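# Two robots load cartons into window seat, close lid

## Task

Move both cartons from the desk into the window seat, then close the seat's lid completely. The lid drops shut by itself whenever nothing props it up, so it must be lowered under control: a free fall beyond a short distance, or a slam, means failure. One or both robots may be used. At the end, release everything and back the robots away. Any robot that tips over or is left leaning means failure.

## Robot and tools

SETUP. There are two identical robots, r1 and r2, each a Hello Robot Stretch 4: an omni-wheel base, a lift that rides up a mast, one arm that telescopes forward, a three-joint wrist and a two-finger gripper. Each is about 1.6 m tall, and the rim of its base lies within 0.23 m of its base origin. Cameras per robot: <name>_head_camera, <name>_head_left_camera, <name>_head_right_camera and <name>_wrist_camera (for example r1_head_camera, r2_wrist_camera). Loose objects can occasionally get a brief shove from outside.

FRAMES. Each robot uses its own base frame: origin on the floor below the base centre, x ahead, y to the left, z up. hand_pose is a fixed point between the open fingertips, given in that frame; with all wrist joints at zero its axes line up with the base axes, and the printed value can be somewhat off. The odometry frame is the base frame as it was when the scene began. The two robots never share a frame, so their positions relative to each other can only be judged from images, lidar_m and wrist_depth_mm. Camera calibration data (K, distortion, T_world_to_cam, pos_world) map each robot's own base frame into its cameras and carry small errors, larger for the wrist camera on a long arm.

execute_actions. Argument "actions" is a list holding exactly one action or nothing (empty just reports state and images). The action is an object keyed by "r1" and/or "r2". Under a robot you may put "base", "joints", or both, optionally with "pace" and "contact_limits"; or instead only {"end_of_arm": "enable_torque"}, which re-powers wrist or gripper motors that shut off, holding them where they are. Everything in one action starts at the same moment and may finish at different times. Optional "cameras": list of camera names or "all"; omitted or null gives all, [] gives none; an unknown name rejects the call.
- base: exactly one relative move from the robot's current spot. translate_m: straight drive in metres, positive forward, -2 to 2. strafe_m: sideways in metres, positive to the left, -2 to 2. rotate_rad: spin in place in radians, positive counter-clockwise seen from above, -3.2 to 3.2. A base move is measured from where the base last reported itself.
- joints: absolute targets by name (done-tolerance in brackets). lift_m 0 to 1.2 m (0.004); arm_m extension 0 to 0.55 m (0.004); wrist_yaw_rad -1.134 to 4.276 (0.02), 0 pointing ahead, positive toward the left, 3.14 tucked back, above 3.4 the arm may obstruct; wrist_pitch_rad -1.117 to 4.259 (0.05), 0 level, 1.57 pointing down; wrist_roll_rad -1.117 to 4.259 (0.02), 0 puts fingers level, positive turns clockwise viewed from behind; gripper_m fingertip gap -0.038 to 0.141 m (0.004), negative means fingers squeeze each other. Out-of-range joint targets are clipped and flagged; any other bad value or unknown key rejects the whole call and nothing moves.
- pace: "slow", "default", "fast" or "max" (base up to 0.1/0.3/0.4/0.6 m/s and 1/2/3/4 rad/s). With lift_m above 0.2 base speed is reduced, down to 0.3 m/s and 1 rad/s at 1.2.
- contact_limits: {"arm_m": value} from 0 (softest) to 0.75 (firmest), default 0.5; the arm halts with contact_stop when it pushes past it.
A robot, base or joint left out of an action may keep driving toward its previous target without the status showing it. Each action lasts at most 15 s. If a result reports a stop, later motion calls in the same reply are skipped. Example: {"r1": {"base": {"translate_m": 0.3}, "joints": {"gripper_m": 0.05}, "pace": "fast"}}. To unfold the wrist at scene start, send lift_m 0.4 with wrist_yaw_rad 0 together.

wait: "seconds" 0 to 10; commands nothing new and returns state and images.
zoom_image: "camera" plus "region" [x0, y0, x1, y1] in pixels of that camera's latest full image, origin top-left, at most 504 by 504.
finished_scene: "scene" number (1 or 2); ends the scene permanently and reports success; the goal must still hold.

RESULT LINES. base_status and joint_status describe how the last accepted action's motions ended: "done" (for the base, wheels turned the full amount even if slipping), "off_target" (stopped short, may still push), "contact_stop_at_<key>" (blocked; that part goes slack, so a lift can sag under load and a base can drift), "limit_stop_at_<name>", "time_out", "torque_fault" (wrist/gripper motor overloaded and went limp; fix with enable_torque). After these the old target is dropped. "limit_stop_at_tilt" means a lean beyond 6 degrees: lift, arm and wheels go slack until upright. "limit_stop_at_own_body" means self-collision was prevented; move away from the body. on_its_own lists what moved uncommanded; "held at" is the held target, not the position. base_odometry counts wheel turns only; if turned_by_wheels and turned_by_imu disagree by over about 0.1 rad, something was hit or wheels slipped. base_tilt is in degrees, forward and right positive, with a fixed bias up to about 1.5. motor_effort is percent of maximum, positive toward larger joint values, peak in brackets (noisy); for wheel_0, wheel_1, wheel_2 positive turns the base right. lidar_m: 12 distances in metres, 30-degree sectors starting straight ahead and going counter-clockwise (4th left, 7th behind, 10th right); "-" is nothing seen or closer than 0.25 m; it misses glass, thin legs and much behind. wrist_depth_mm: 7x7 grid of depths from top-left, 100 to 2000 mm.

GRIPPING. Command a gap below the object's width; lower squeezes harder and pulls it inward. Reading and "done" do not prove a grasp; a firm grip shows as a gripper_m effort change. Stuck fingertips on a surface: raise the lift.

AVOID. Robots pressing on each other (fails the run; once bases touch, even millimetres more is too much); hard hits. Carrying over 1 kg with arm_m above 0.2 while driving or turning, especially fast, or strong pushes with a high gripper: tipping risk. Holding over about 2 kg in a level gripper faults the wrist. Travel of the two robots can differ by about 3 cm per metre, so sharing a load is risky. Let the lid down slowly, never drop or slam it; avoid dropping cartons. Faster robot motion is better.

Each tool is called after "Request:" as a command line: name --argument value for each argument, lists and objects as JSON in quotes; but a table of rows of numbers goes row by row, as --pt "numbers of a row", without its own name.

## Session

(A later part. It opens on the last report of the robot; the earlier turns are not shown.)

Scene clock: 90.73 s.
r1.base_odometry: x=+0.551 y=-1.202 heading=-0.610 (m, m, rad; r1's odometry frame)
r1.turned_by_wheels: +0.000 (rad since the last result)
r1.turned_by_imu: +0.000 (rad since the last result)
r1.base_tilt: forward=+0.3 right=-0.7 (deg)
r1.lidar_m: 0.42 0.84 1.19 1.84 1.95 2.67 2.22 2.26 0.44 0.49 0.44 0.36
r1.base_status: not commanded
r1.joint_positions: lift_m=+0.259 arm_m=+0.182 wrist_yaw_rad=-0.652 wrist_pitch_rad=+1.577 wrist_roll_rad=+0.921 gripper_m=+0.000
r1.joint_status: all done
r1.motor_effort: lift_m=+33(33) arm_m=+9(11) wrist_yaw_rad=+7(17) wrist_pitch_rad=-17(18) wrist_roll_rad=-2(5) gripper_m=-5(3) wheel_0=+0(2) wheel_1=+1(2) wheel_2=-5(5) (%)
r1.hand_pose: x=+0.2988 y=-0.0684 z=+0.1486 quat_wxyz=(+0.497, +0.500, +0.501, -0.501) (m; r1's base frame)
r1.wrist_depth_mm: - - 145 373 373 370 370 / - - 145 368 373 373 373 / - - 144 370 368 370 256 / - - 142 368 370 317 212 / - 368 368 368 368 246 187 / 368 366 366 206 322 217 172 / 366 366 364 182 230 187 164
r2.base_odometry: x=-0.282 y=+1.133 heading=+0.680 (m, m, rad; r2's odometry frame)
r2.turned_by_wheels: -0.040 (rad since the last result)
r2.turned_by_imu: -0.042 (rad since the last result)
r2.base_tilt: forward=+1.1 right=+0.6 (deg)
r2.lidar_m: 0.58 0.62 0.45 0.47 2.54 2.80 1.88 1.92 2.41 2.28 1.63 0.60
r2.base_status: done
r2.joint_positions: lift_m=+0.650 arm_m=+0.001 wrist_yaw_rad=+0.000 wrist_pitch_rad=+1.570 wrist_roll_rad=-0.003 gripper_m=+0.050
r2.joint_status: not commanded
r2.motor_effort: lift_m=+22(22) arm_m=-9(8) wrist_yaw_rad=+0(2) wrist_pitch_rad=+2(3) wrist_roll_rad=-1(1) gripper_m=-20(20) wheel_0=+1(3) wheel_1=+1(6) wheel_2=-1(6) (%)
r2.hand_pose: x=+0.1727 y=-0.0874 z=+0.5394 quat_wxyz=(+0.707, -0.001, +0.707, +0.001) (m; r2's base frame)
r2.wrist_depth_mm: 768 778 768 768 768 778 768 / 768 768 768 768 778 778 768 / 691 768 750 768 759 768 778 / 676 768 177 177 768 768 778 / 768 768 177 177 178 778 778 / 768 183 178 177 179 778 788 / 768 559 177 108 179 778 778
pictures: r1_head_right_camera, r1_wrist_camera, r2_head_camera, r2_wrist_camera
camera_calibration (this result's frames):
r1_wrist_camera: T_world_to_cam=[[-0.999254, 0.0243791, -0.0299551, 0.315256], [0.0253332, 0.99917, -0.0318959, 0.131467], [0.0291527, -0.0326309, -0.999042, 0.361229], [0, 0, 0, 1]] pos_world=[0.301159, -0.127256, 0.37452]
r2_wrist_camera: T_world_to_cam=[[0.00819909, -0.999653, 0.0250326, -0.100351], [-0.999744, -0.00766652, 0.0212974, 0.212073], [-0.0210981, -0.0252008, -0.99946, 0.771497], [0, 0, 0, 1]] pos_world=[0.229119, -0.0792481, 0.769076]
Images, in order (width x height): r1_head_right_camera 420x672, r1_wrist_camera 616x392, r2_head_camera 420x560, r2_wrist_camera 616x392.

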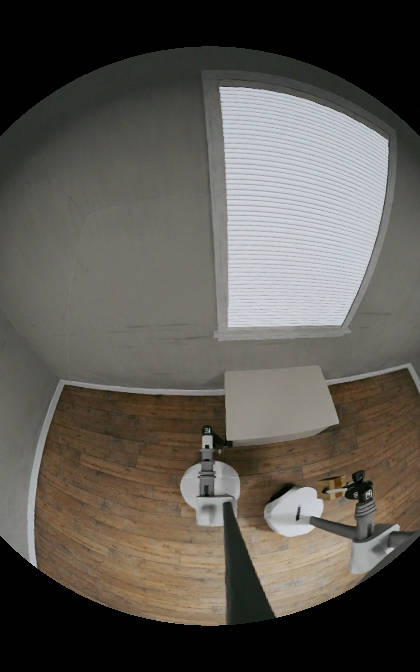

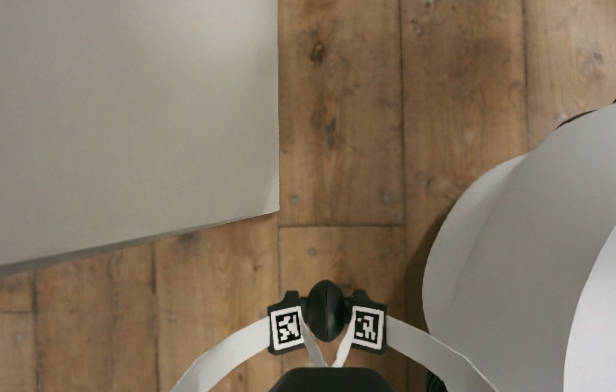

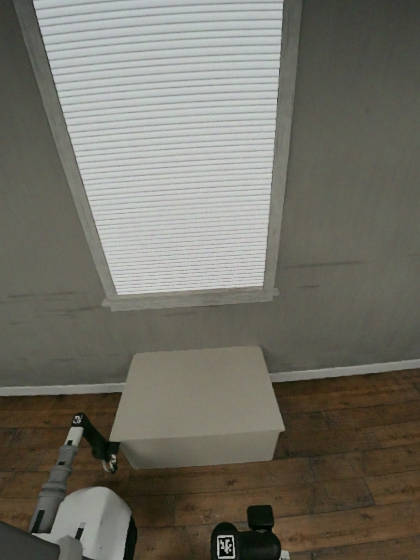

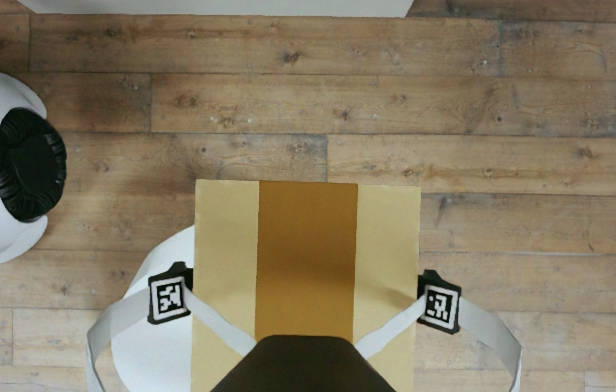

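Request:
execute_actions --actions '[{"r1": {"joints": {"lift_m": 0.30}, "pace": "slow"}}]' --cameras '["r1_head_right_camera", "r1_wrist_camera", "r2_head_camera"]'

Request:
zoom_image --camera "r2_head_camera" --region '[60, 390, 180, 490]'

Scene clock: 92.57 s.
r1.base_odometry: x=+0.551 y=-1.202 heading=-0.610 (m, m, rad; r1's odometry frame)
r1.turned_by_wheels: +0.000 (rad since the last result)
r1.turned_by_imu: +0.000 (rad since the last result)
r1.base_tilt: forward=+0.2 right=-0.7 (deg)
r1.lidar_m: 0.45 0.83 1.16 1.84 1.93 2.67 2.23 2.25 0.43 0.50 0.45 0.36
r1.base_status: not commanded
r1.joint_positions: lift_m=+0.299 arm_m=+0.183 wrist_yaw_rad=-0.648 wrist_pitch_rad=+1.577 wrist_roll_rad=+0.920 gripper_m=+0.000
r1.joint_status: all done
r1.motor_effort: lift_m=+33(34) arm_m=+7(9) wrist_yaw_rad=-6(8) wrist_pitch_rad=-19(18) wrist_roll_rad=+2(2) gripper_m=-3(6) wheel_0=+0(0) wheel_1=+1(1) wheel_2=-4(5) (%)
r1.hand_pose: x=+0.2995 y=-0.0686 z=+0.1886 quat_wxyz=(+0.499, +0.499, +0.503, -0.500) (m; r1's base frame)
r1.wrist_depth_mm: - - 135 413 410 413 410 / - - 135 410 410 410 410 / - - 135 407 407 407 264 / - - 135 407 404 296 218 / - 407 407 404 404 250 196 / 404 410 404 206 297 225 195 / 407 404 404 182 229 200 195
r2.base_odometry: x=-0.282 y=+1.133 heading=+0.680 (m, m, rad; r2's odometry frame)
r2.turned_by_wheels: +0.000 (rad since the last result)
r2.turned_by_imu: -0.001 (rad since the last result)
r2.base_tilt: forward=+1.0 right=+0.6 (deg)
r2.lidar_m: 0.58 0.60 0.45 0.46 2.54 2.78 1.90 1.94 2.40 2.29 1.63 0.62
r2.base_status: not commanded
r2.joint_positions: lift_m=+0.650 arm_m=+0.001 wrist_yaw_rad=+0.000 wrist_pitch_rad=+1.570 wrist_roll_rad=-0.003 gripper_m=+0.050
r2.joint_status: not commanded
r2.motor_effort: lift_m=+22(22) arm_m=-9(9) wrist_yaw_rad=+2(3) wrist_pitch_rad=+1(2) wrist_roll_rad=-2(1) gripper_m=-22(21) wheel_0=+1(1) wheel_1=+1(1) wheel_2=-1(1) (%)
r2.hand_pose: x=+0.1727 y=-0.0874 z=+0.5394 quat_wxyz=(+0.707, -0.001, +0.707, +0.001) (m; r2's base frame)
r2.wrist_depth_mm: 759 768 768 788 768 778 798 / 759 759 768 778 768 768 778 / 683 759 768 768 768 778 778 / 683 768 177 177 778 768 788 / 768 768 177 177 178 788 778 / 778 182 178 177 178 778 778 / 768 559 178 109 179 778 788
pictures: r1_head_right_camera, r1_wrist_camera, r2_head_camera
camera_calibration (this result's frames):
r1_wrist_camera: T_world_to_cam=[[-0.999384, 0.0183646, -0.0298954, 0.316697], [0.0193157, 0.999306, -0.0318409, 0.134756], [0.0292899, -0.0323988, -0.999046, 0.40108], [0, 0, 0, 1]] pos_world=[0.302151, -0.127484, 0.414456]
Images, in order (width x height): r1_head_right_camera 420x672, r1_wrist_camera 616x392, r2_head_camera 420x560.

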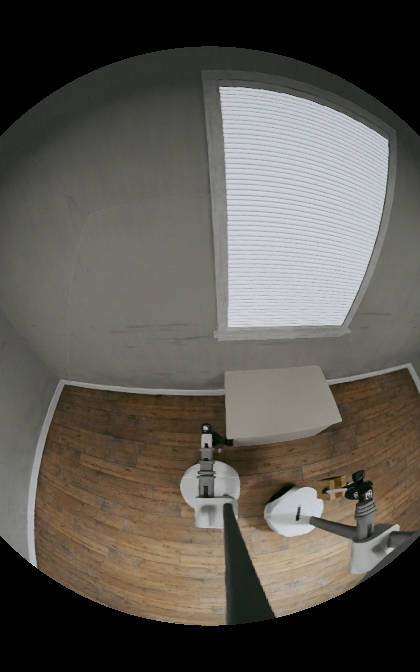

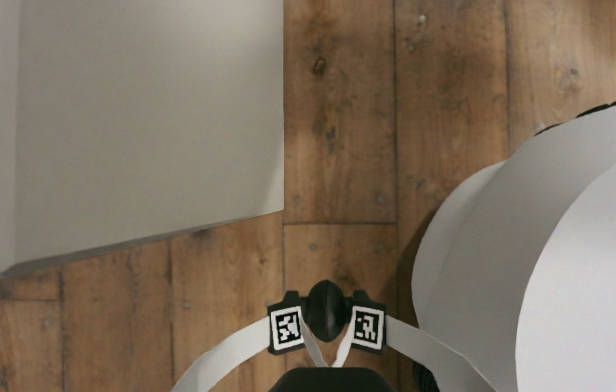

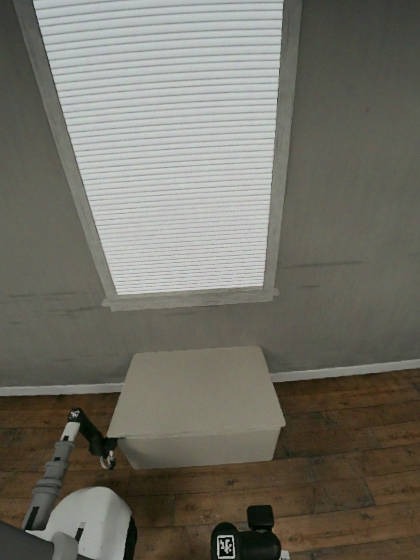

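Region (60, 390, 180, 490) of r2_head_camera's 420x560 image, scaled by 4.200, with more detail than that image has.

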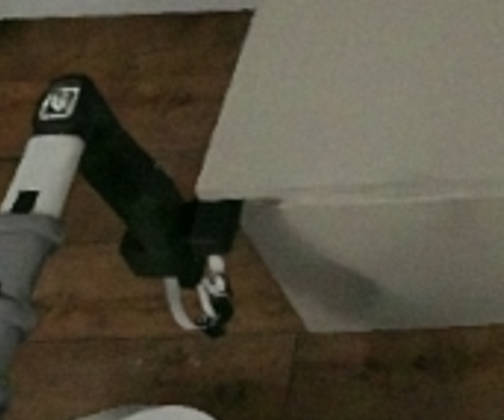

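Request:
execute_actions --actions '[{"r1": {"joints": {"lift_m": 0.33, "arm_m": 0.235}, "pace": "slow"}}]' --cameras '["r1_head_right_camera", "r1_wrist_camera", "r2_head_camera"]'

Request:
zoom_image --camera "r2_head_camera" --region '[50, 370, 190, 490]'

Scene clock: 96.47 s.
r1.base_odometry: x=+0.551 y=-1.202 heading=-0.610 (m, m, rad; r1's odometry frame)
r1.turned_by_wheels: +0.000 (rad since the last result)
r1.turned_by_imu: +0.000 (rad since the last result)
r1.base_tilt: forward=+0.2 right=-0.7 (deg)
r1.lidar_m: 0.46 0.84 1.15 1.84 1.93 2.66 2.24 2.27 0.45 0.49 0.45 0.35
r1.base_status: not commanded
r1.joint_positions: lift_m=+0.329 arm_m=+0.233 wrist_yaw_rad=-0.656 wrist_pitch_rad=+1.579 wrist_roll_rad=+0.922 gripper_m=+0.000
r1.joint_status: all done
r1.on_its_own: wrist_yaw_rad is at rest, and its effort (+19) is outside its rest range (-13 to +13); wrist_pitch_rad is at rest, and its effort (-25) is outside its rest range (-23 to +23)
r1.motor_effort: lift_m=+33(34) arm_m=+12(10) wrist_yaw_rad=+19(19) wrist_pitch_rad=-25(24) wrist_roll_rad=-5(5) gripper_m=-5(6) wheel_0=+0(0) wheel_1=+1(1) wheel_2=-4(4) (%)
r1.hand_pose: x=+0.3485 y=-0.0678 z=+0.2186 quat_wxyz=(+0.495, +0.502, +0.501, -0.502) (m; r1's base frame)
r1.wrist_depth_mm: 377 379 377 375 - 442 439 / 375 377 375 377 - 439 439 / 375 377 375 - - 436 436 / - - - - - 397 278 / 436 436 436 436 433 353 249 / 436 433 433 206 433 301 236 / 433 433 436 182 310 266 235
r2.base_odometry: x=-0.282 y=+1.133 heading=+0.680 (m, m, rad; r2's odometry frame)
r2.turned_by_wheels: +0.000 (rad since the last result)
r2.turned_by_imu: -0.002 (rad since the last result)
r2.base_tilt: forward=+1.0 right=+0.7 (deg)
r2.lidar_m: 0.59 0.61 0.44 0.46 2.56 2.80 1.90 1.95 2.43 2.29 1.62 0.63
r2.base_status: not commanded
r2.joint_positions: lift_m=+0.650 arm_m=+0.001 wrist_yaw_rad=+0.000 wrist_pitch_rad=+1.570 wrist_roll_rad=-0.003 gripper_m=+0.050
r2.joint_status: not commanded
r2.motor_effort: lift_m=+22(22) arm_m=-8(9) wrist_yaw_rad=+0(2) wrist_pitch_rad=+2(2) wrist_roll_rad=-3(1) gripper_m=-23(18) wheel_0=+1(1) wheel_1=+1(1) wheel_2=-1(1) (%)
r2.hand_pose: x=+0.1727 y=-0.0874 z=+0.5394 quat_wxyz=(+0.707, -0.001, +0.707, +0.001) (m; r2's base frame)
r2.wrist_depth_mm: 759 768 768 759 768 778 778 / 768 759 768 778 768 778 768 / 691 759 768 768 768 778 778 / 691 768 177 177 768 788 768 / 768 778 178 178 179 788 788 / 768 183 178 178 179 788 768 / 768 554 178 109 178 788 788
pictures: r1_head_right_camera, r1_wrist_camera, r2_head_camera
camera_calibration (this result's frames):
r1_wrist_camera: T_world_to_cam=[[-0.999179, 0.0292986, -0.0279798, 0.366834], [0.0301491, 0.999081, -0.0304753, 0.129812], [0.0270612, -0.0312939, -0.999144, 0.430538], [0, 0, 0, 1]] pos_world=[0.350968, -0.126967, 0.44439]
Images, in order (width x height): r1_head_right_camera 420x672, r1_wrist_camera 616x392, r2_head_camera 420x560.

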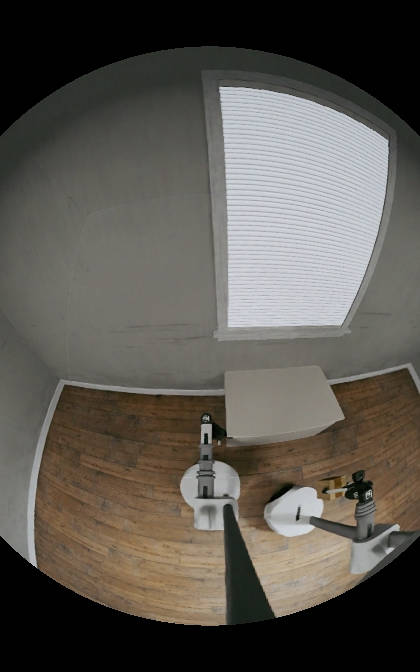

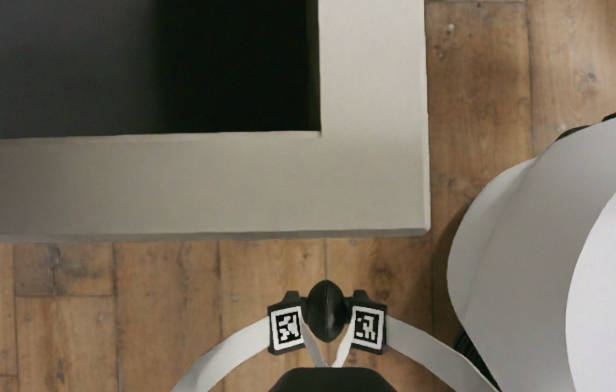

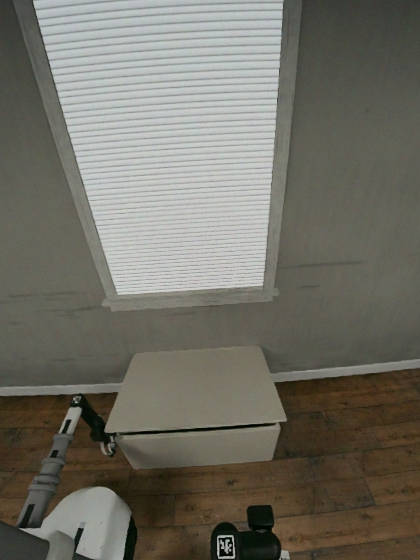

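Region (50, 370, 190, 490) of r2_head_camera's 420x560 image, scaled by 3.600, with more detail than that image has; it fills the top 432 rows of this view, and the rest is white.

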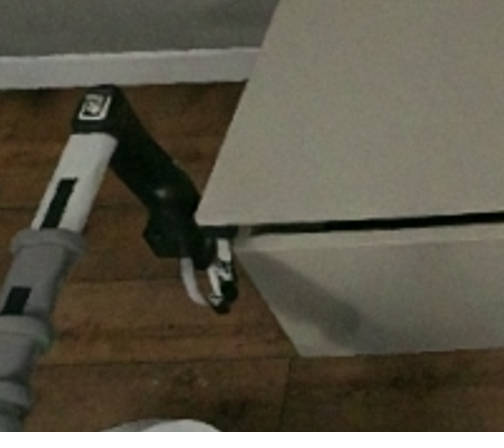

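Request:
execute_actions --actions '[{"r1": {"joints": {"lift_m": 0.435, "arm_m": 0.30}}}]' --cameras '["r1_head_right_camera", "r1_wrist_camera", "r2_head_camera"]'

Request:
zoom_image --camera "r2_head_camera" --region '[40, 340, 200, 490]'

Scene clock: 98.47 s.
r1.base_odometry: x=+0.551 y=-1.202 heading=-0.610 (m, m, rad; r1's odometry frame)
r1.turned_by_wheels: +0.000 (rad since the last result)
r1.turned_by_imu: +0.000 (rad since the last result)
r1.base_tilt: forward=+0.3 right=-0.8 (deg)
r1.lidar_m: 0.53 0.83 1.18 1.83 1.93 2.69 2.22 2.26 0.45 0.50 0.45 0.35
r1.base_status: not commanded
r1.joint_positions: lift_m=+0.434 arm_m=+0.298 wrist_yaw_rad=-0.653 wrist_pitch_rad=+1.580 wrist_roll_rad=+0.922 gripper_m=+0.000
r1.joint_status: all done
r1.on_its_own: wrist_pitch_rad is at rest, and its effort (-26) is outside its rest range (-23 to +23)
r1.motor_effort: lift_m=+34(35) arm_m=+10(9) wrist_yaw_rad=+9(24) wrist_pitch_rad=-26(28) wrist_roll_rad=-3(8) gripper_m=-7(5) wheel_0=+0(0) wheel_1=+1(1) wheel_2=-6(6) (%)
r1.hand_pose: x=+0.4140 y=-0.0679 z=+0.3235 quat_wxyz=(+0.496, +0.501, +0.502, -0.501) (m; r1's base frame)
r1.wrist_depth_mm: 480 480 480 480 279 179 544 / 477 480 480 480 283 180 544 / 480 480 477 477 286 167 544 / 165 165 165 165 165 165 368 / 539 544 539 535 539 484 332 / 539 539 535 206 535 433 332 / 539 535 535 182 359 421 340
r2.base_odometry: x=-0.282 y=+1.133 heading=+0.680 (m, m, rad; r2's odometry frame)
r2.turned_by_wheels: +0.000 (rad since the last result)
r2.turned_by_imu: -0.001 (rad since the last result)
r2.base_tilt: forward=+1.1 right=+0.7 (deg)
r2.lidar_m: 0.60 0.62 0.45 0.48 2.54 2.78 1.89 1.93 2.40 2.29 1.61 0.61
r2.base_status: not commanded
r2.joint_positions: lift_m=+0.650 arm_m=+0.001 wrist_yaw_rad=+0.000 wrist_pitch_rad=+1.570 wrist_roll_rad=-0.003 gripper_m=+0.050
r2.joint_status: not commanded
r2.motor_effort: lift_m=+22(22) arm_m=-8(9) wrist_yaw_rad=+0(2) wrist_pitch_rad=+2(1) wrist_roll_rad=-1(2) gripper_m=-21(21) wheel_0=+1(1) wheel_1=+1(1) wheel_2=-1(1) (%)
r2.hand_pose: x=+0.1727 y=-0.0874 z=+0.5394 quat_wxyz=(+0.707, -0.001, +0.707, +0.001) (m; r2's base frame)
r2.wrist_depth_mm: 750 768 778 759 768 768 778 / 768 759 778 778 778 768 788 / 683 778 778 778 768 778 778 / 676 768 177 177 778 768 788 / 768 768 177 177 179 778 768 / 768 183 177 178 179 778 788 / 778 559 178 109 178 788 768
pictures: r1_head_right_camera, r1_wrist_camera, r2_head_camera
camera_calibration (this result's frames):
r1_wrist_camera: T_world_to_cam=[[-0.999283, 0.0257227, -0.0277674, 0.434964], [0.0265625, 0.999187, -0.0303135, 0.132583], [0.0269651, -0.0310294, -0.999155, 0.533668], [0, 0, 0, 1]] pos_world=[0.41674, -0.127105, 0.549314]
Images, in order (width x height): r1_head_right_camera 420x672, r1_wrist_camera 616x392, r2_head_camera 420x560.

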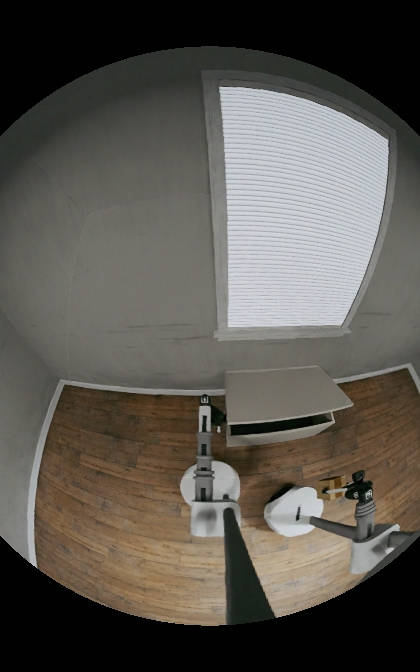

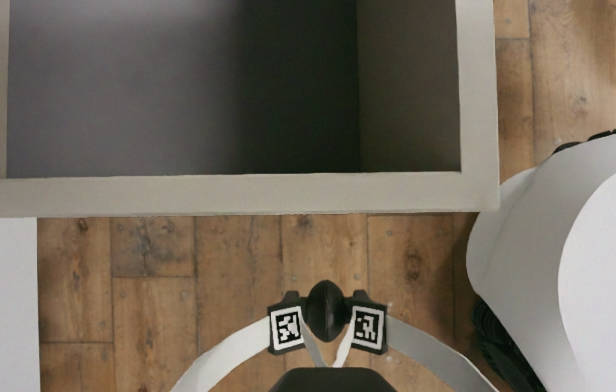

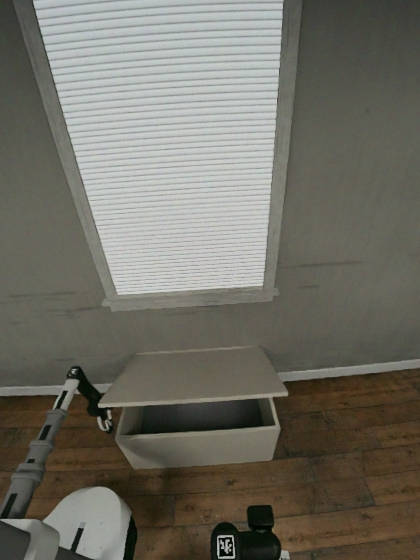

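Region (40, 340, 200, 490) of r2_head_camera's 420x560 image, scaled by 3.150, with more detail than that image has; it fills the top 472 rows of this view, and the rest is white.

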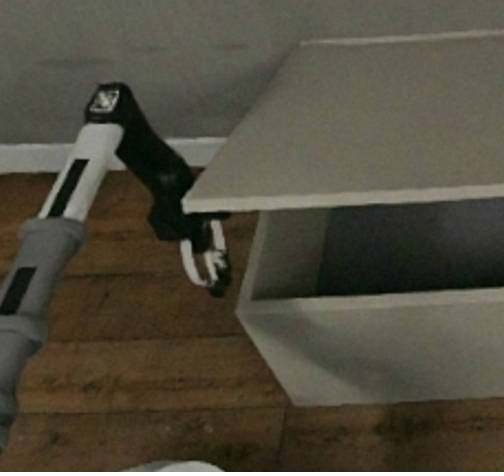

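Request:
execute_actions --actions '[{"r1": {"joints": {"lift_m": 0.61, "arm_m": 0.505}}, "r2": {"base": {"translate_m": 0.25}}}]' --cameras '["r1_head_camera", "r1_head_right_camera", "r1_wrist_camera", "r2_head_camera", "r2_head_left_camera", "r2_wrist_camera"]'

Scene clock: 103.57 s.
r1.base_odometry: x=+0.550 y=-1.202 heading=-0.610 (m, m, rad; r1's odometry frame)
r1.turned_by_wheels: +0.000 (rad since the last result)
r1.turned_by_imu: +0.000 (rad since the last result)
r1.base_tilt: forward=+0.2 right=-0.8 (deg)
r1.lidar_m: 0.52 0.83 1.16 1.84 1.93 2.67 2.21 2.25 0.44 0.39 0.47 0.35
r1.base_status: not commanded
r1.joint_positions: lift_m=+0.609 arm_m=+0.503 wrist_yaw_rad=-0.656 wrist_pitch_rad=+1.575 wrist_roll_rad=+0.923 gripper_m=+0.000
r1.joint_status: all done
r1.on_its_own: wrist_yaw_rad is at rest, and its effort (+17) is outside its rest range (-13 to +13)
r1.motor_effort: lift_m=+26(35) arm_m=+11(13) wrist_yaw_rad=+17(36) wrist_pitch_rad=-13(27) wrist_roll_rad=-7(13) gripper_m=-6(6) wheel_0=+0(0) wheel_1=+1(1) wheel_2=-8(10) (%)
r1.hand_pose: x=+0.6196 y=-0.0685 z=+0.4992 quat_wxyz=(+0.496, +0.502, +0.500, -0.502) (m; r1's base frame)
r1.wrist_depth_mm: 136 404 668 661 661 569 394 / 137 402 661 661 661 574 397 / 138 404 661 654 654 585 402 / 138 343 615 654 661 654 424 / 272 433 715 715 715 707 627 / 291 424 715 206 715 707 647 / 287 421 585 182 449 707 699
r2.base_odometry: x=-0.088 y=+1.290 heading=+0.680 (m, m, rad; r2's odometry frame)
r2.turned_by_wheels: +0.000 (rad since the last result)
r2.turned_by_imu: -0.003 (rad since the last result)
r2.base_tilt: forward=+1.1 right=+0.6 (deg)
r2.lidar_m: 0.35 0.35 0.42 0.39 0.45 3.06 2.16 2.18 2.39 2.28 1.26 0.37
r2.base_status: done
r2.joint_positions: lift_m=+0.650 arm_m=+0.001 wrist_yaw_rad=+0.000 wrist_pitch_rad=+1.570 wrist_roll_rad=-0.003 gripper_m=+0.050
r2.joint_status: not commanded
r2.motor_effort: lift_m=+22(22) arm_m=-9(8) wrist_yaw_rad=+1(1) wrist_pitch_rad=+2(3) wrist_roll_rad=-2(0) gripper_m=-22(21) wheel_0=+0(5) wheel_1=-1(7) wheel_2=+1(7) (%)
r2.hand_pose: x=+0.1726 y=-0.0874 z=+0.5394 quat_wxyz=(+0.707, -0.001, +0.707, +0.001) (m; r2's base frame)
r2.wrist_depth_mm: 699 707 699 707 715 473 778 / 421 418 415 413 455 768 788 / 759 759 750 759 768 788 778 / 768 778 177 177 768 788 778 / 732 768 178 177 178 778 788 / 699 183 177 178 179 778 778 / 788 554 178 109 179 768 778
pictures: r1_head_camera, r1_head_right_camera, r1_wrist_camera, r2_head_camera, r2_head_left_camera, r2_wrist_camera
camera_calibration (this result's frames):
r1_wrist_camera: T_world_to_cam=[[-0.999079, 0.0293204, -0.0313439, 0.647243], [0.0303506, 0.998997, -0.0329109, 0.13202], [0.0303475, -0.0338319, -0.998967, 0.701228], [0, 0, 0, 1]] pos_world=[0.621359, -0.127141, 0.725135]
r2_wrist_camera: T_world_to_cam=[[0.00820695, -0.999653, 0.0250309, -0.100351], [-0.999739, -0.00766924, 0.0215027, 0.211902], [-0.0213033, -0.0252008, -0.999455, 0.771529], [0, 0, 0, 1]] pos_world=[0.229107, -0.0792479, 0.769064]
Images, in order (width x height): r1_head_camera 420x560, r1_head_right_camera 420x672, r1_wrist_camera 616x392, r2_head_camera 420x560, r2_head_left_camera 420x672, r2_wrist_camera 616x392.

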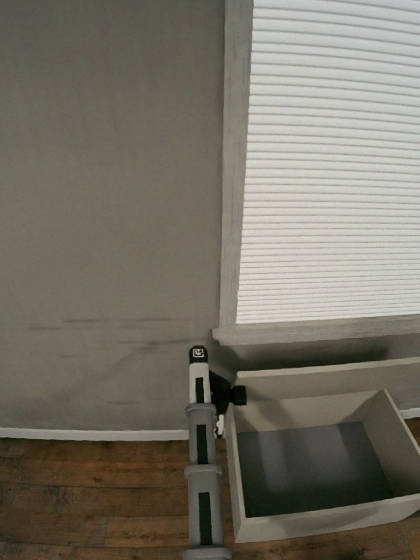

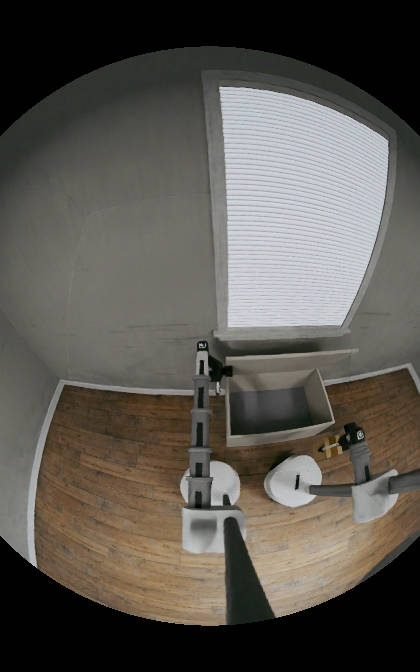

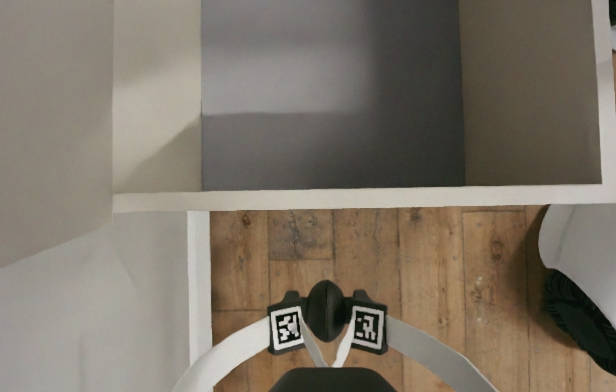

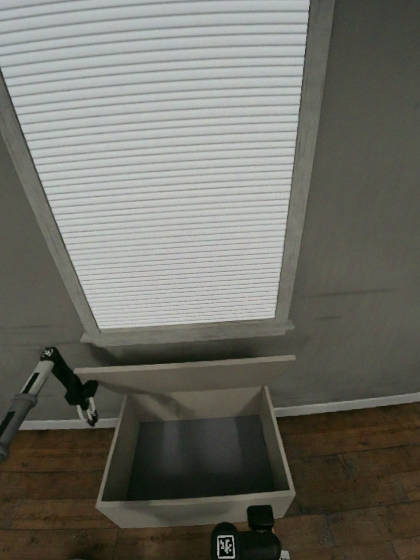

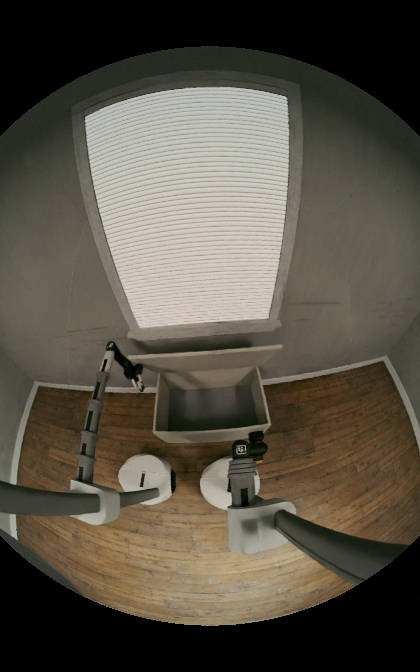

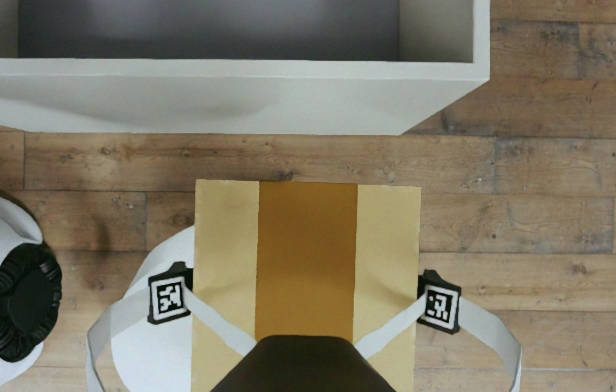

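Request:
zoom_image --camera "r1_head_camera" --region '[180, 320, 300, 450]'

Request:
zoom_image --camera "r2_head_camera" --region '[20, 320, 180, 460]'

Region (180, 320, 300, 450) of r1_head_camera's 420x560 image, scaled by 3.877, with more detail than that image has; it fills the left 465 columns of this view, and the rest is white.

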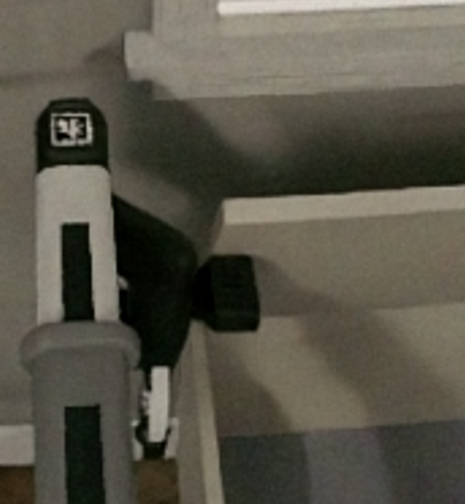

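Region (20, 320, 180, 460) of r2_head_camera's 420x560 image, scaled by 3.150, with more detail than that image has; it fills the top 441 rows of this view, and the rest is white.

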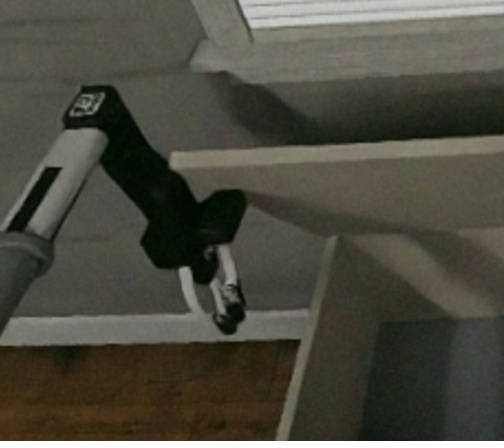

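Request:
execute_actions --actions '[{"r2": {"joints": {"arm_m": 0.33, "lift_m": 0.625}, "pace": "fast"}}]' --cameras '["r1_head_right_camera", "r2_head_camera", "r2_wrist_camera"]'

Scene clock: 106.87 s.
r1.base_odometry: x=+0.550 y=-1.202 heading=-0.610 (m, m, rad; r1's odometry frame)
r1.turned_by_wheels: +0.000 (rad since the last result)
r1.turned_by_imu: +0.000 (rad since the last result)
r1.base_tilt: forward=+0.3 right=-0.7 (deg)
r1.lidar_m: 0.52 0.83 1.18 1.84 1.90 2.67 2.21 2.26 0.43 0.37 0.46 0.34
r1.base_status: not commanded
r1.joint_positions: lift_m=+0.609 arm_m=+0.503 wrist_yaw_rad=-0.656 wrist_pitch_rad=+1.575 wrist_roll_rad=+0.923 gripper_m=+0.000
r1.joint_status: not commanded
r1.on_its_own: wrist_yaw_rad is at rest, and its effort (+17) is outside its rest range (-13 to +13)
r1.motor_effort: lift_m=+26(26) arm_m=+11(11) wrist_yaw_rad=+17(18) wrist_pitch_rad=-12(14) wrist_roll_rad=-6(7) gripper_m=-5(3) wheel_0=+0(1) wheel_1=+1(2) wheel_2=-8(8) (%)
r1.hand_pose: x=+0.6196 y=-0.0685 z=+0.4992 quat_wxyz=(+0.496, +0.502, +0.500, -0.502) (m; r1's base frame)
r1.wrist_depth_mm: 137 407 661 668 661 574 394 / 138 402 661 661 661 574 399 / 138 402 654 661 661 580 399 / 138 343 621 654 654 654 424 / 273 430 707 715 707 707 621 / 291 430 707 206 707 707 640 / 289 427 580 182 449 699 699
r2.base_odometry: x=-0.088 y=+1.290 heading=+0.680 (m, m, rad; r2's odometry frame)
r2.turned_by_wheels: +0.000 (rad since the last result)
r2.turned_by_imu: -0.001 (rad since the last result)
r2.base_tilt: forward=+1.2 right=+0.7 (deg)
r2.lidar_m: 0.33 0.36 0.44 0.39 0.45 3.04 2.18 2.21 2.40 2.29 1.28 0.37
r2.base_status: not commanded
r2.joint_positions: lift_m=+0.625 arm_m=+0.329 wrist_yaw_rad=+0.000 wrist_pitch_rad=+1.570 wrist_roll_rad=-0.003 gripper_m=+0.050
r2.joint_status: all done
r2.motor_effort: lift_m=+16(19) arm_m=+8(10) wrist_yaw_rad=+1(1) wrist_pitch_rad=+2(0) wrist_roll_rad=-1(2) gripper_m=-21(19) wheel_0=+0(0) wheel_1=-1(1) wheel_2=+1(1) (%)
r2.hand_pose: x=+0.4997 y=-0.0874 z=+0.5149 quat_wxyz=(+0.707, -0.001, +0.707, +0.001) (m; r2's base frame)
r2.wrist_depth_mm: 627 627 634 621 574 442 640 / 668 668 676 676 683 439 750 / 676 683 683 676 683 442 768 / 683 683 177 177 480 442 750 / 683 683 177 178 178 436 759 / 564 183 177 178 178 368 750 / 382 387 178 109 178 370 750
pictures: r1_head_right_camera, r2_head_camera, r2_wrist_camera
camera_calibration (this result's frames):
r2_wrist_camera: T_world_to_cam=[[0.00851547, -0.99965, 0.0250319, -0.102578], [-0.99974, -0.0079808, 0.0213822, 0.539484], [-0.021175, -0.0252074, -0.999458, 0.753984], [0, 0, 0, 1]] pos_world=[0.556182, -0.0792302, 0.744607]
Images, in order (width x height): r1_head_right_camera 420x672, r2_head_camera 420x560, r2_wrist_camera 616x392.

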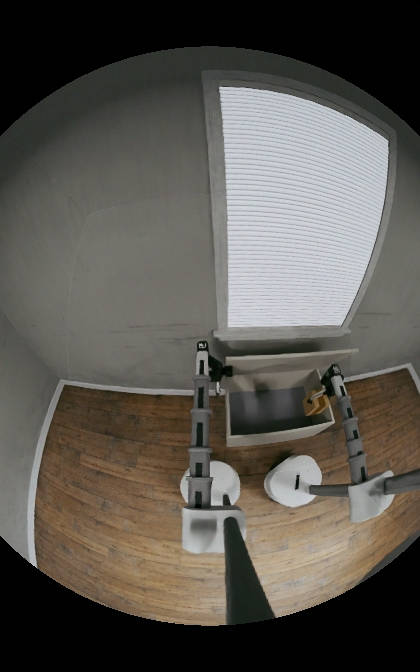

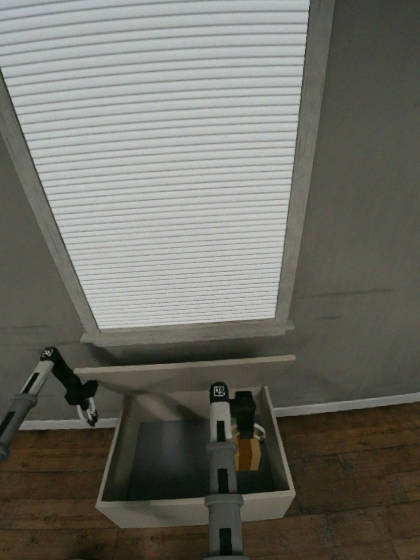

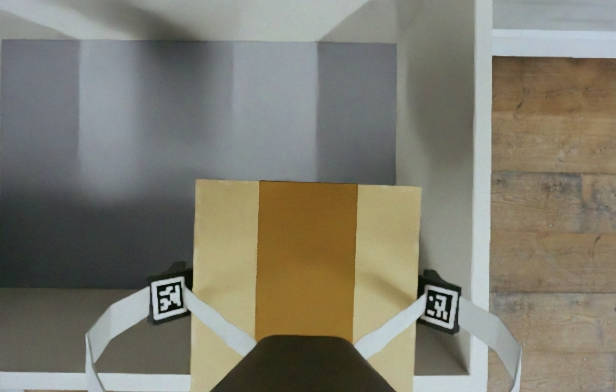

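Request:
execute_actions --actions '[{"r2": {"joints": {"lift_m": 0.292}, "pace": "fast"}}]' --cameras '["r1_head_right_camera", "r2_head_camera", "r2_wrist_camera", "r1_wrist_camera"]'

Scene clock: 109.57 s.
r1.base_odometry: x=+0.550 y=-1.202 heading=-0.610 (m, m, rad; r1's odometry frame)
r1.turned_by_wheels: +0.000 (rad since the last result)
r1.turned_by_imu: +0.000 (rad since the last result)
r1.base_tilt: forward=+0.2 right=-0.7 (deg)
r1.lidar_m: 0.52 0.83 1.18 1.84 1.93 2.69 2.23 2.25 0.43 0.38 0.47 0.35
r1.base_status: not commanded
r1.joint_positions: lift_m=+0.609 arm_m=+0.503 wrist_yaw_rad=-0.656 wrist_pitch_rad=+1.575 wrist_roll_rad=+0.923 gripper_m=+0.000
r1.joint_status: not commanded
r1.on_its_own: wrist_yaw_rad is at rest, and its effort (+17) is outside its rest range (-13 to +13)
r1.motor_effort: lift_m=+26(26) arm_m=+11(11) wrist_yaw_rad=+17(17) wrist_pitch_rad=-11(13) wrist_roll_rad=-6(6) gripper_m=-4(4) wheel_0=+0(0) wheel_1=+1(1) wheel_2=-8(8) (%)
r1.hand_pose: x=+0.6196 y=-0.0685 z=+0.4992 quat_wxyz=(+0.496, +0.502, +0.500, -0.502) (m; r1's base frame)
r1.wrist_depth_mm: 136 404 661 661 654 564 397 / 138 402 654 654 647 574 397 / 138 404 654 661 654 580 399 / 138 345 615 654 654 647 424 / 273 433 715 707 715 707 621 / 291 427 707 206 715 707 640 / 289 424 591 182 445 707 707
r2.base_odometry: x=-0.088 y=+1.290 heading=+0.680 (m, m, rad; r2's odometry frame)
r2.turned_by_wheels: +0.000 (rad since the last result)
r2.turned_by_imu: -0.001 (rad since the last result)
r2.base_tilt: forward=+1.2 right=+0.6 (deg)
r2.lidar_m: 0.34 0.36 0.44 0.41 0.46 3.05 2.16 2.19 2.39 2.27 1.26 0.37
r2.base_status: not commanded
r2.joint_positions: lift_m=+0.292 arm_m=+0.329 wrist_yaw_rad=+0.000 wrist_pitch_rad=+1.570 wrist_roll_rad=-0.003 gripper_m=+0.050
r2.joint_status: all done
r2.motor_effort: lift_m=+16(15) arm_m=+8(8) wrist_yaw_rad=+0(1) wrist_pitch_rad=+1(2) wrist_roll_rad=-2(1) gripper_m=-20(20) wheel_0=+0(0) wheel_1=-1(1) wheel_2=+1(1) (%)
r2.hand_pose: x=+0.4997 y=-0.0874 z=+0.1819 quat_wxyz=(+0.707, -0.001, +0.707, +0.001) (m; r2's base frame)
r2.wrist_depth_mm: 342 342 345 345 345 343 249 / 343 342 345 347 345 345 248 / 342 345 347 345 345 347 248 / 340 345 177 177 347 343 248 / 345 345 177 177 178 345 247 / 347 183 178 177 178 283 246 / 345 345 178 109 178 340 245
pictures: r1_head_right_camera, r1_wrist_camera, r2_head_camera, r2_wrist_camera
camera_calibration (this result's frames):
r1_wrist_camera: T_world_to_cam=[[-0.999079, 0.0293207, -0.0313437, 0.647243], [0.0303508, 0.998997, -0.0329108, 0.13202], [0.0303474, -0.0338318, -0.998967, 0.701228], [0, 0, 0, 1]] pos_world=[0.621359, -0.127141, 0.725135]
r2_wrist_camera: T_world_to_cam=[[0.00846735, -0.999651, 0.0250297, -0.0942164], [-0.999734, -0.00792612, 0.0216442, 0.546484], [-0.0214382, -0.0252063, -0.999452, 0.421269], [0, 0, 0, 1]] pos_world=[0.556168, -0.0792333, 0.411568]
Images, in order (width x height): r1_head_right_camera 420x672, r1_wrist_camera 616x392, r2_head_camera 420x560, r2_wrist_camera 616x392.

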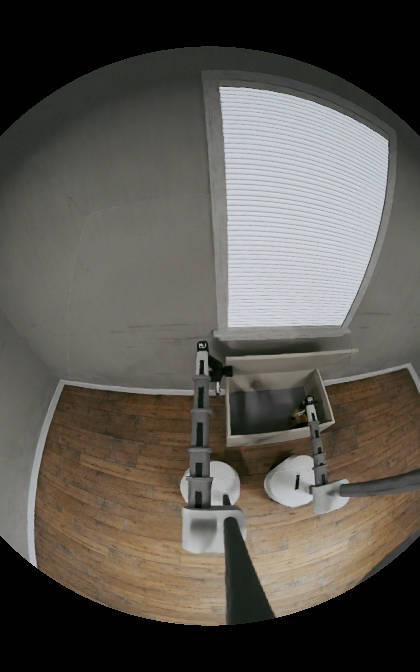

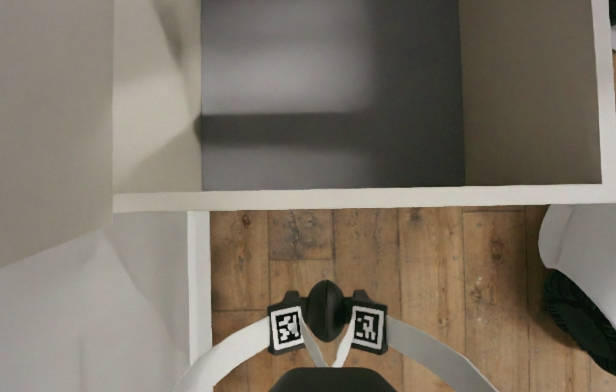

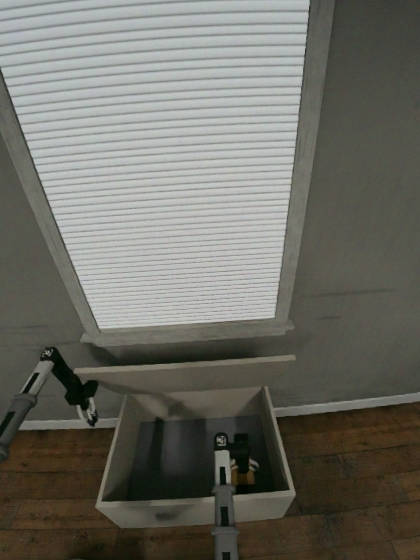

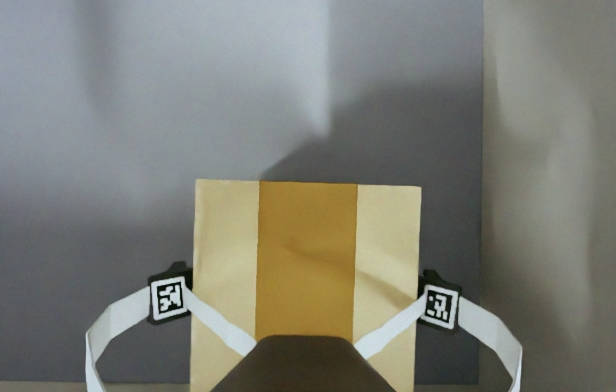

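Request:
execute_actions --actions '[{"r2": {"joints": {"gripper_m": 0.141, "lift_m": 0.287}}}]' --cameras '["r2_wrist_camera"]'

Scene clock: 112.13 s.
r1.base_odometry: x=+0.550 y=-1.202 heading=-0.610 (m, m, rad; r1's odometry frame)
r1.turned_by_wheels: +0.000 (rad since the last result)
r1.turned_by_imu: +0.000 (rad since the last result)
r1.base_tilt: forward=+0.3 right=-0.7 (deg)
r1.lidar_m: 0.52 0.85 1.16 1.84 1.93 2.66 2.22 2.26 0.42 0.39 0.46 0.35
r1.base_status: not commanded
r1.joint_positions: lift_m=+0.609 arm_m=+0.503 wrist_yaw_rad=-0.656 wrist_pitch_rad=+1.575 wrist_roll_rad=+0.923 gripper_m=+0.000
r1.joint_status: not commanded
r1.on_its_own: wrist_yaw_rad is at rest, and its effort (+18) is outside its rest range (-13 to +13)
r1.motor_effort: lift_m=+25(26) arm_m=+11(11) wrist_yaw_rad=+18(17) wrist_pitch_rad=-14(14) wrist_roll_rad=-6(6) gripper_m=-4(4) wheel_0=+1(0) wheel_1=+1(1) wheel_2=-8(8) (%)
r1.hand_pose: x=+0.6196 y=-0.0685 z=+0.4992 quat_wxyz=(+0.496, +0.502, +0.500, -0.502) (m; r1's base frame)
r1.wrist_depth_mm: 137 404 661 661 654 574 394 / 138 402 661 668 661 574 397 / 138 402 661 654 654 580 402 / 138 343 621 654 647 654 424 / 272 430 723 715 707 707 627 / 291 427 723 206 707 707 647 / 290 424 585 182 445 707 707
r2.base_odometry: x=-0.088 y=+1.290 heading=+0.680 (m, m, rad; r2's odometry frame)
r2.turned_by_wheels: +0.000 (rad since the last result)
r2.turned_by_imu: -0.001 (rad since the last result)
r2.base_tilt: forward=+1.1 right=+0.6 (deg)
r2.lidar_m: 0.32 0.35 0.41 0.39 0.46 3.04 2.17 2.18 2.39 2.27 1.27 0.37
r2.base_status: not commanded
r2.joint_positions: lift_m=+0.287 arm_m=+0.329 wrist_yaw_rad=+0.000 wrist_pitch_rad=+1.570 wrist_roll_rad=-0.003 gripper_m=+0.141
r2.joint_status: all done
r2.motor_effort: lift_m=+14(15) arm_m=+8(8) wrist_yaw_rad=+3(5) wrist_pitch_rad=+0(10) wrist_roll_rad=-2(1) gripper_m=+0(19) wheel_0=+0(0) wheel_1=-1(1) wheel_2=+0(0) (%)
r2.hand_pose: x=+0.4995 y=-0.0874 z=+0.1771 quat_wxyz=(+0.707, -0.001, +0.707, +0.001) (m; r2's base frame)
r2.wrist_depth_mm: 338 340 343 340 343 342 248 / 340 342 342 343 342 343 248 / 342 343 340 342 345 345 248 / 342 343 182 182 343 343 247 / 342 342 182 181 183 319 246 / 342 340 182 182 183 281 246 / 342 343 182 109 183 317 245
pictures: r2_wrist_camera
camera_calibration (this result's frames):
r2_wrist_camera: T_world_to_cam=[[0.00801888, -0.999655, 0.0250263, -0.0938704], [-0.999729, -0.00746714, 0.0220626, 0.546399], [-0.0218681, -0.0251964, -0.999443, 0.416667], [0, 0, 0, 1]] pos_world=[0.556115, -0.0792594, 0.406729]
Images, in order (width x height): r2_wrist_camera 616x392.

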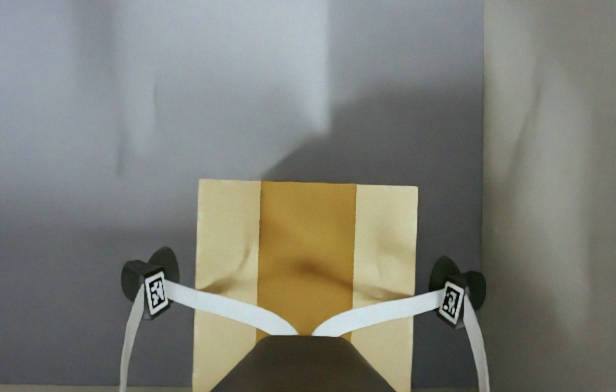

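Request:
execute_actions --actions '[{"r2": {"joints": {"lift_m": 0.54}, "pace": "max"}}]' --cameras '["r2_wrist_camera", "r2_head_camera"]'

Scene clock: 116.77 s.
r1.base_odometry: x=+0.550 y=-1.202 heading=-0.610 (m, m, rad; r1's odometry frame)
r1.turned_by_wheels: +0.000 (rad since the last result)
r1.turned_by_imu: +0.000 (rad since the last result)
r1.base_tilt: forward=+0.2 right=-0.7 (deg)
r1.lidar_m: 0.54 0.85 1.19 1.83 1.94 2.66 2.23 2.26 0.45 0.39 0.46 0.35
r1.base_status: not commanded
r1.joint_positions: lift_m=+0.609 arm_m=+0.503 wrist_yaw_rad=-0.656 wrist_pitch_rad=+1.575 wrist_roll_rad=+0.923 gripper_m=+0.000
r1.joint_status: not commanded
r1.on_its_own: wrist_yaw_rad is at rest, and its effort (+18) is outside its rest range (-13 to +13)
r1.motor_effort: lift_m=+25(25) arm_m=+11(11) wrist_yaw_rad=+18(18) wrist_pitch_rad=-14(12) wrist_roll_rad=-6(7) gripper_m=-3(3) wheel_0=+0(0) wheel_1=+1(1) wheel_2=-8(8) (%)
r1.hand_pose: x=+0.6196 y=-0.0685 z=+0.4992 quat_wxyz=(+0.496, +0.502, +0.500, -0.502) (m; r1's base frame)
r1.wrist_depth_mm: 137 402 668 654 661 564 394 / 138 402 661 661 654 574 397 / 138 402 661 654 654 580 402 / 138 345 621 647 647 654 424 / 272 433 715 715 715 707 634 / 291 427 707 206 707 707 647 / 290 424 585 182 445 707 707
r2.base_odometry: x=-0.088 y=+1.290 heading=+0.680 (m, m, rad; r2's odometry frame)
r2.turned_by_wheels: +0.000 (rad since the last result)
r2.turned_by_imu: -0.002 (rad since the last result)
r2.base_tilt: forward=+1.2 right=+0.6 (deg)
r2.lidar_m: 0.35 0.36 0.44 0.40 0.45 3.06 2.16 2.18 2.38 2.28 1.26 0.36
r2.base_status: not commanded
r2.joint_positions: lift_m=+0.540 arm_m=+0.329 wrist_yaw_rad=+0.000 wrist_pitch_rad=+1.570 wrist_roll_rad=-0.003 gripper_m=+0.141
r2.joint_status: all done
r2.motor_effort: lift_m=+21(24) arm_m=+8(8) wrist_yaw_rad=+1(1) wrist_pitch_rad=+1(3) wrist_roll_rad=-2(0) gripper_m=+0(1) wheel_0=+0(0) wheel_1=-1(1) wheel_2=+0(0) (%)
r2.hand_pose: x=+0.4997 y=-0.0874 z=+0.4295 quat_wxyz=(+0.707, -0.001, +0.707, +0.001) (m; r2's base frame)
r2.wrist_depth_mm: 585 591 591 585 574 343 574 / 591 597 603 597 603 343 668 / 597 597 597 591 603 345 661 / 591 597 591 439 603 343 668 / 591 597 585 436 603 319 676 / 569 484 488 436 488 298 661 / 382 384 402 109 394 320 668
pictures: r2_head_camera, r2_wrist_camera
camera_calibration (this result's frames):
r2_wrist_camera: T_world_to_cam=[[0.00819097, -0.999653, 0.0250299, -0.100276], [-0.999737, -0.00765019, 0.0216255, 0.541157], [-0.0214265, -0.0252004, -0.999453, 0.668716], [0, 0, 0, 1]] pos_world=[0.556165, -0.079249, 0.659157]
Images, in order (width x height): r2_head_camera 420x560, r2_wrist_camera 616x392.

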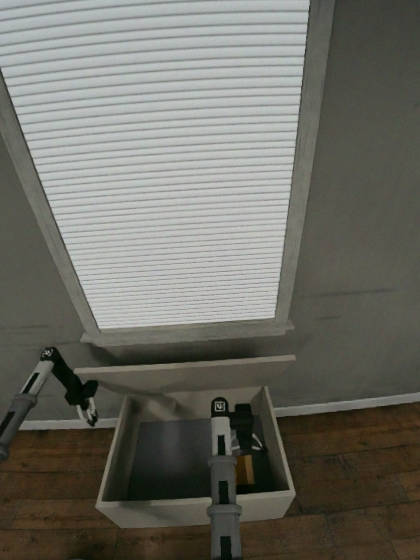

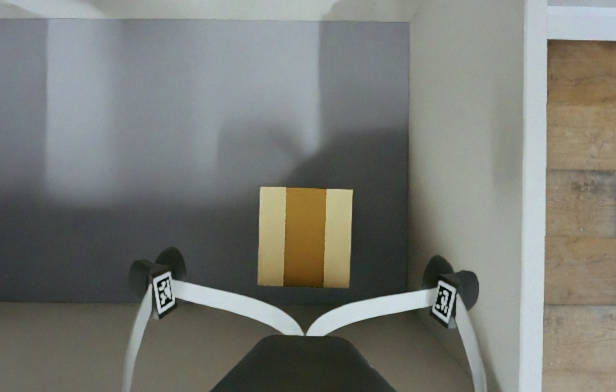

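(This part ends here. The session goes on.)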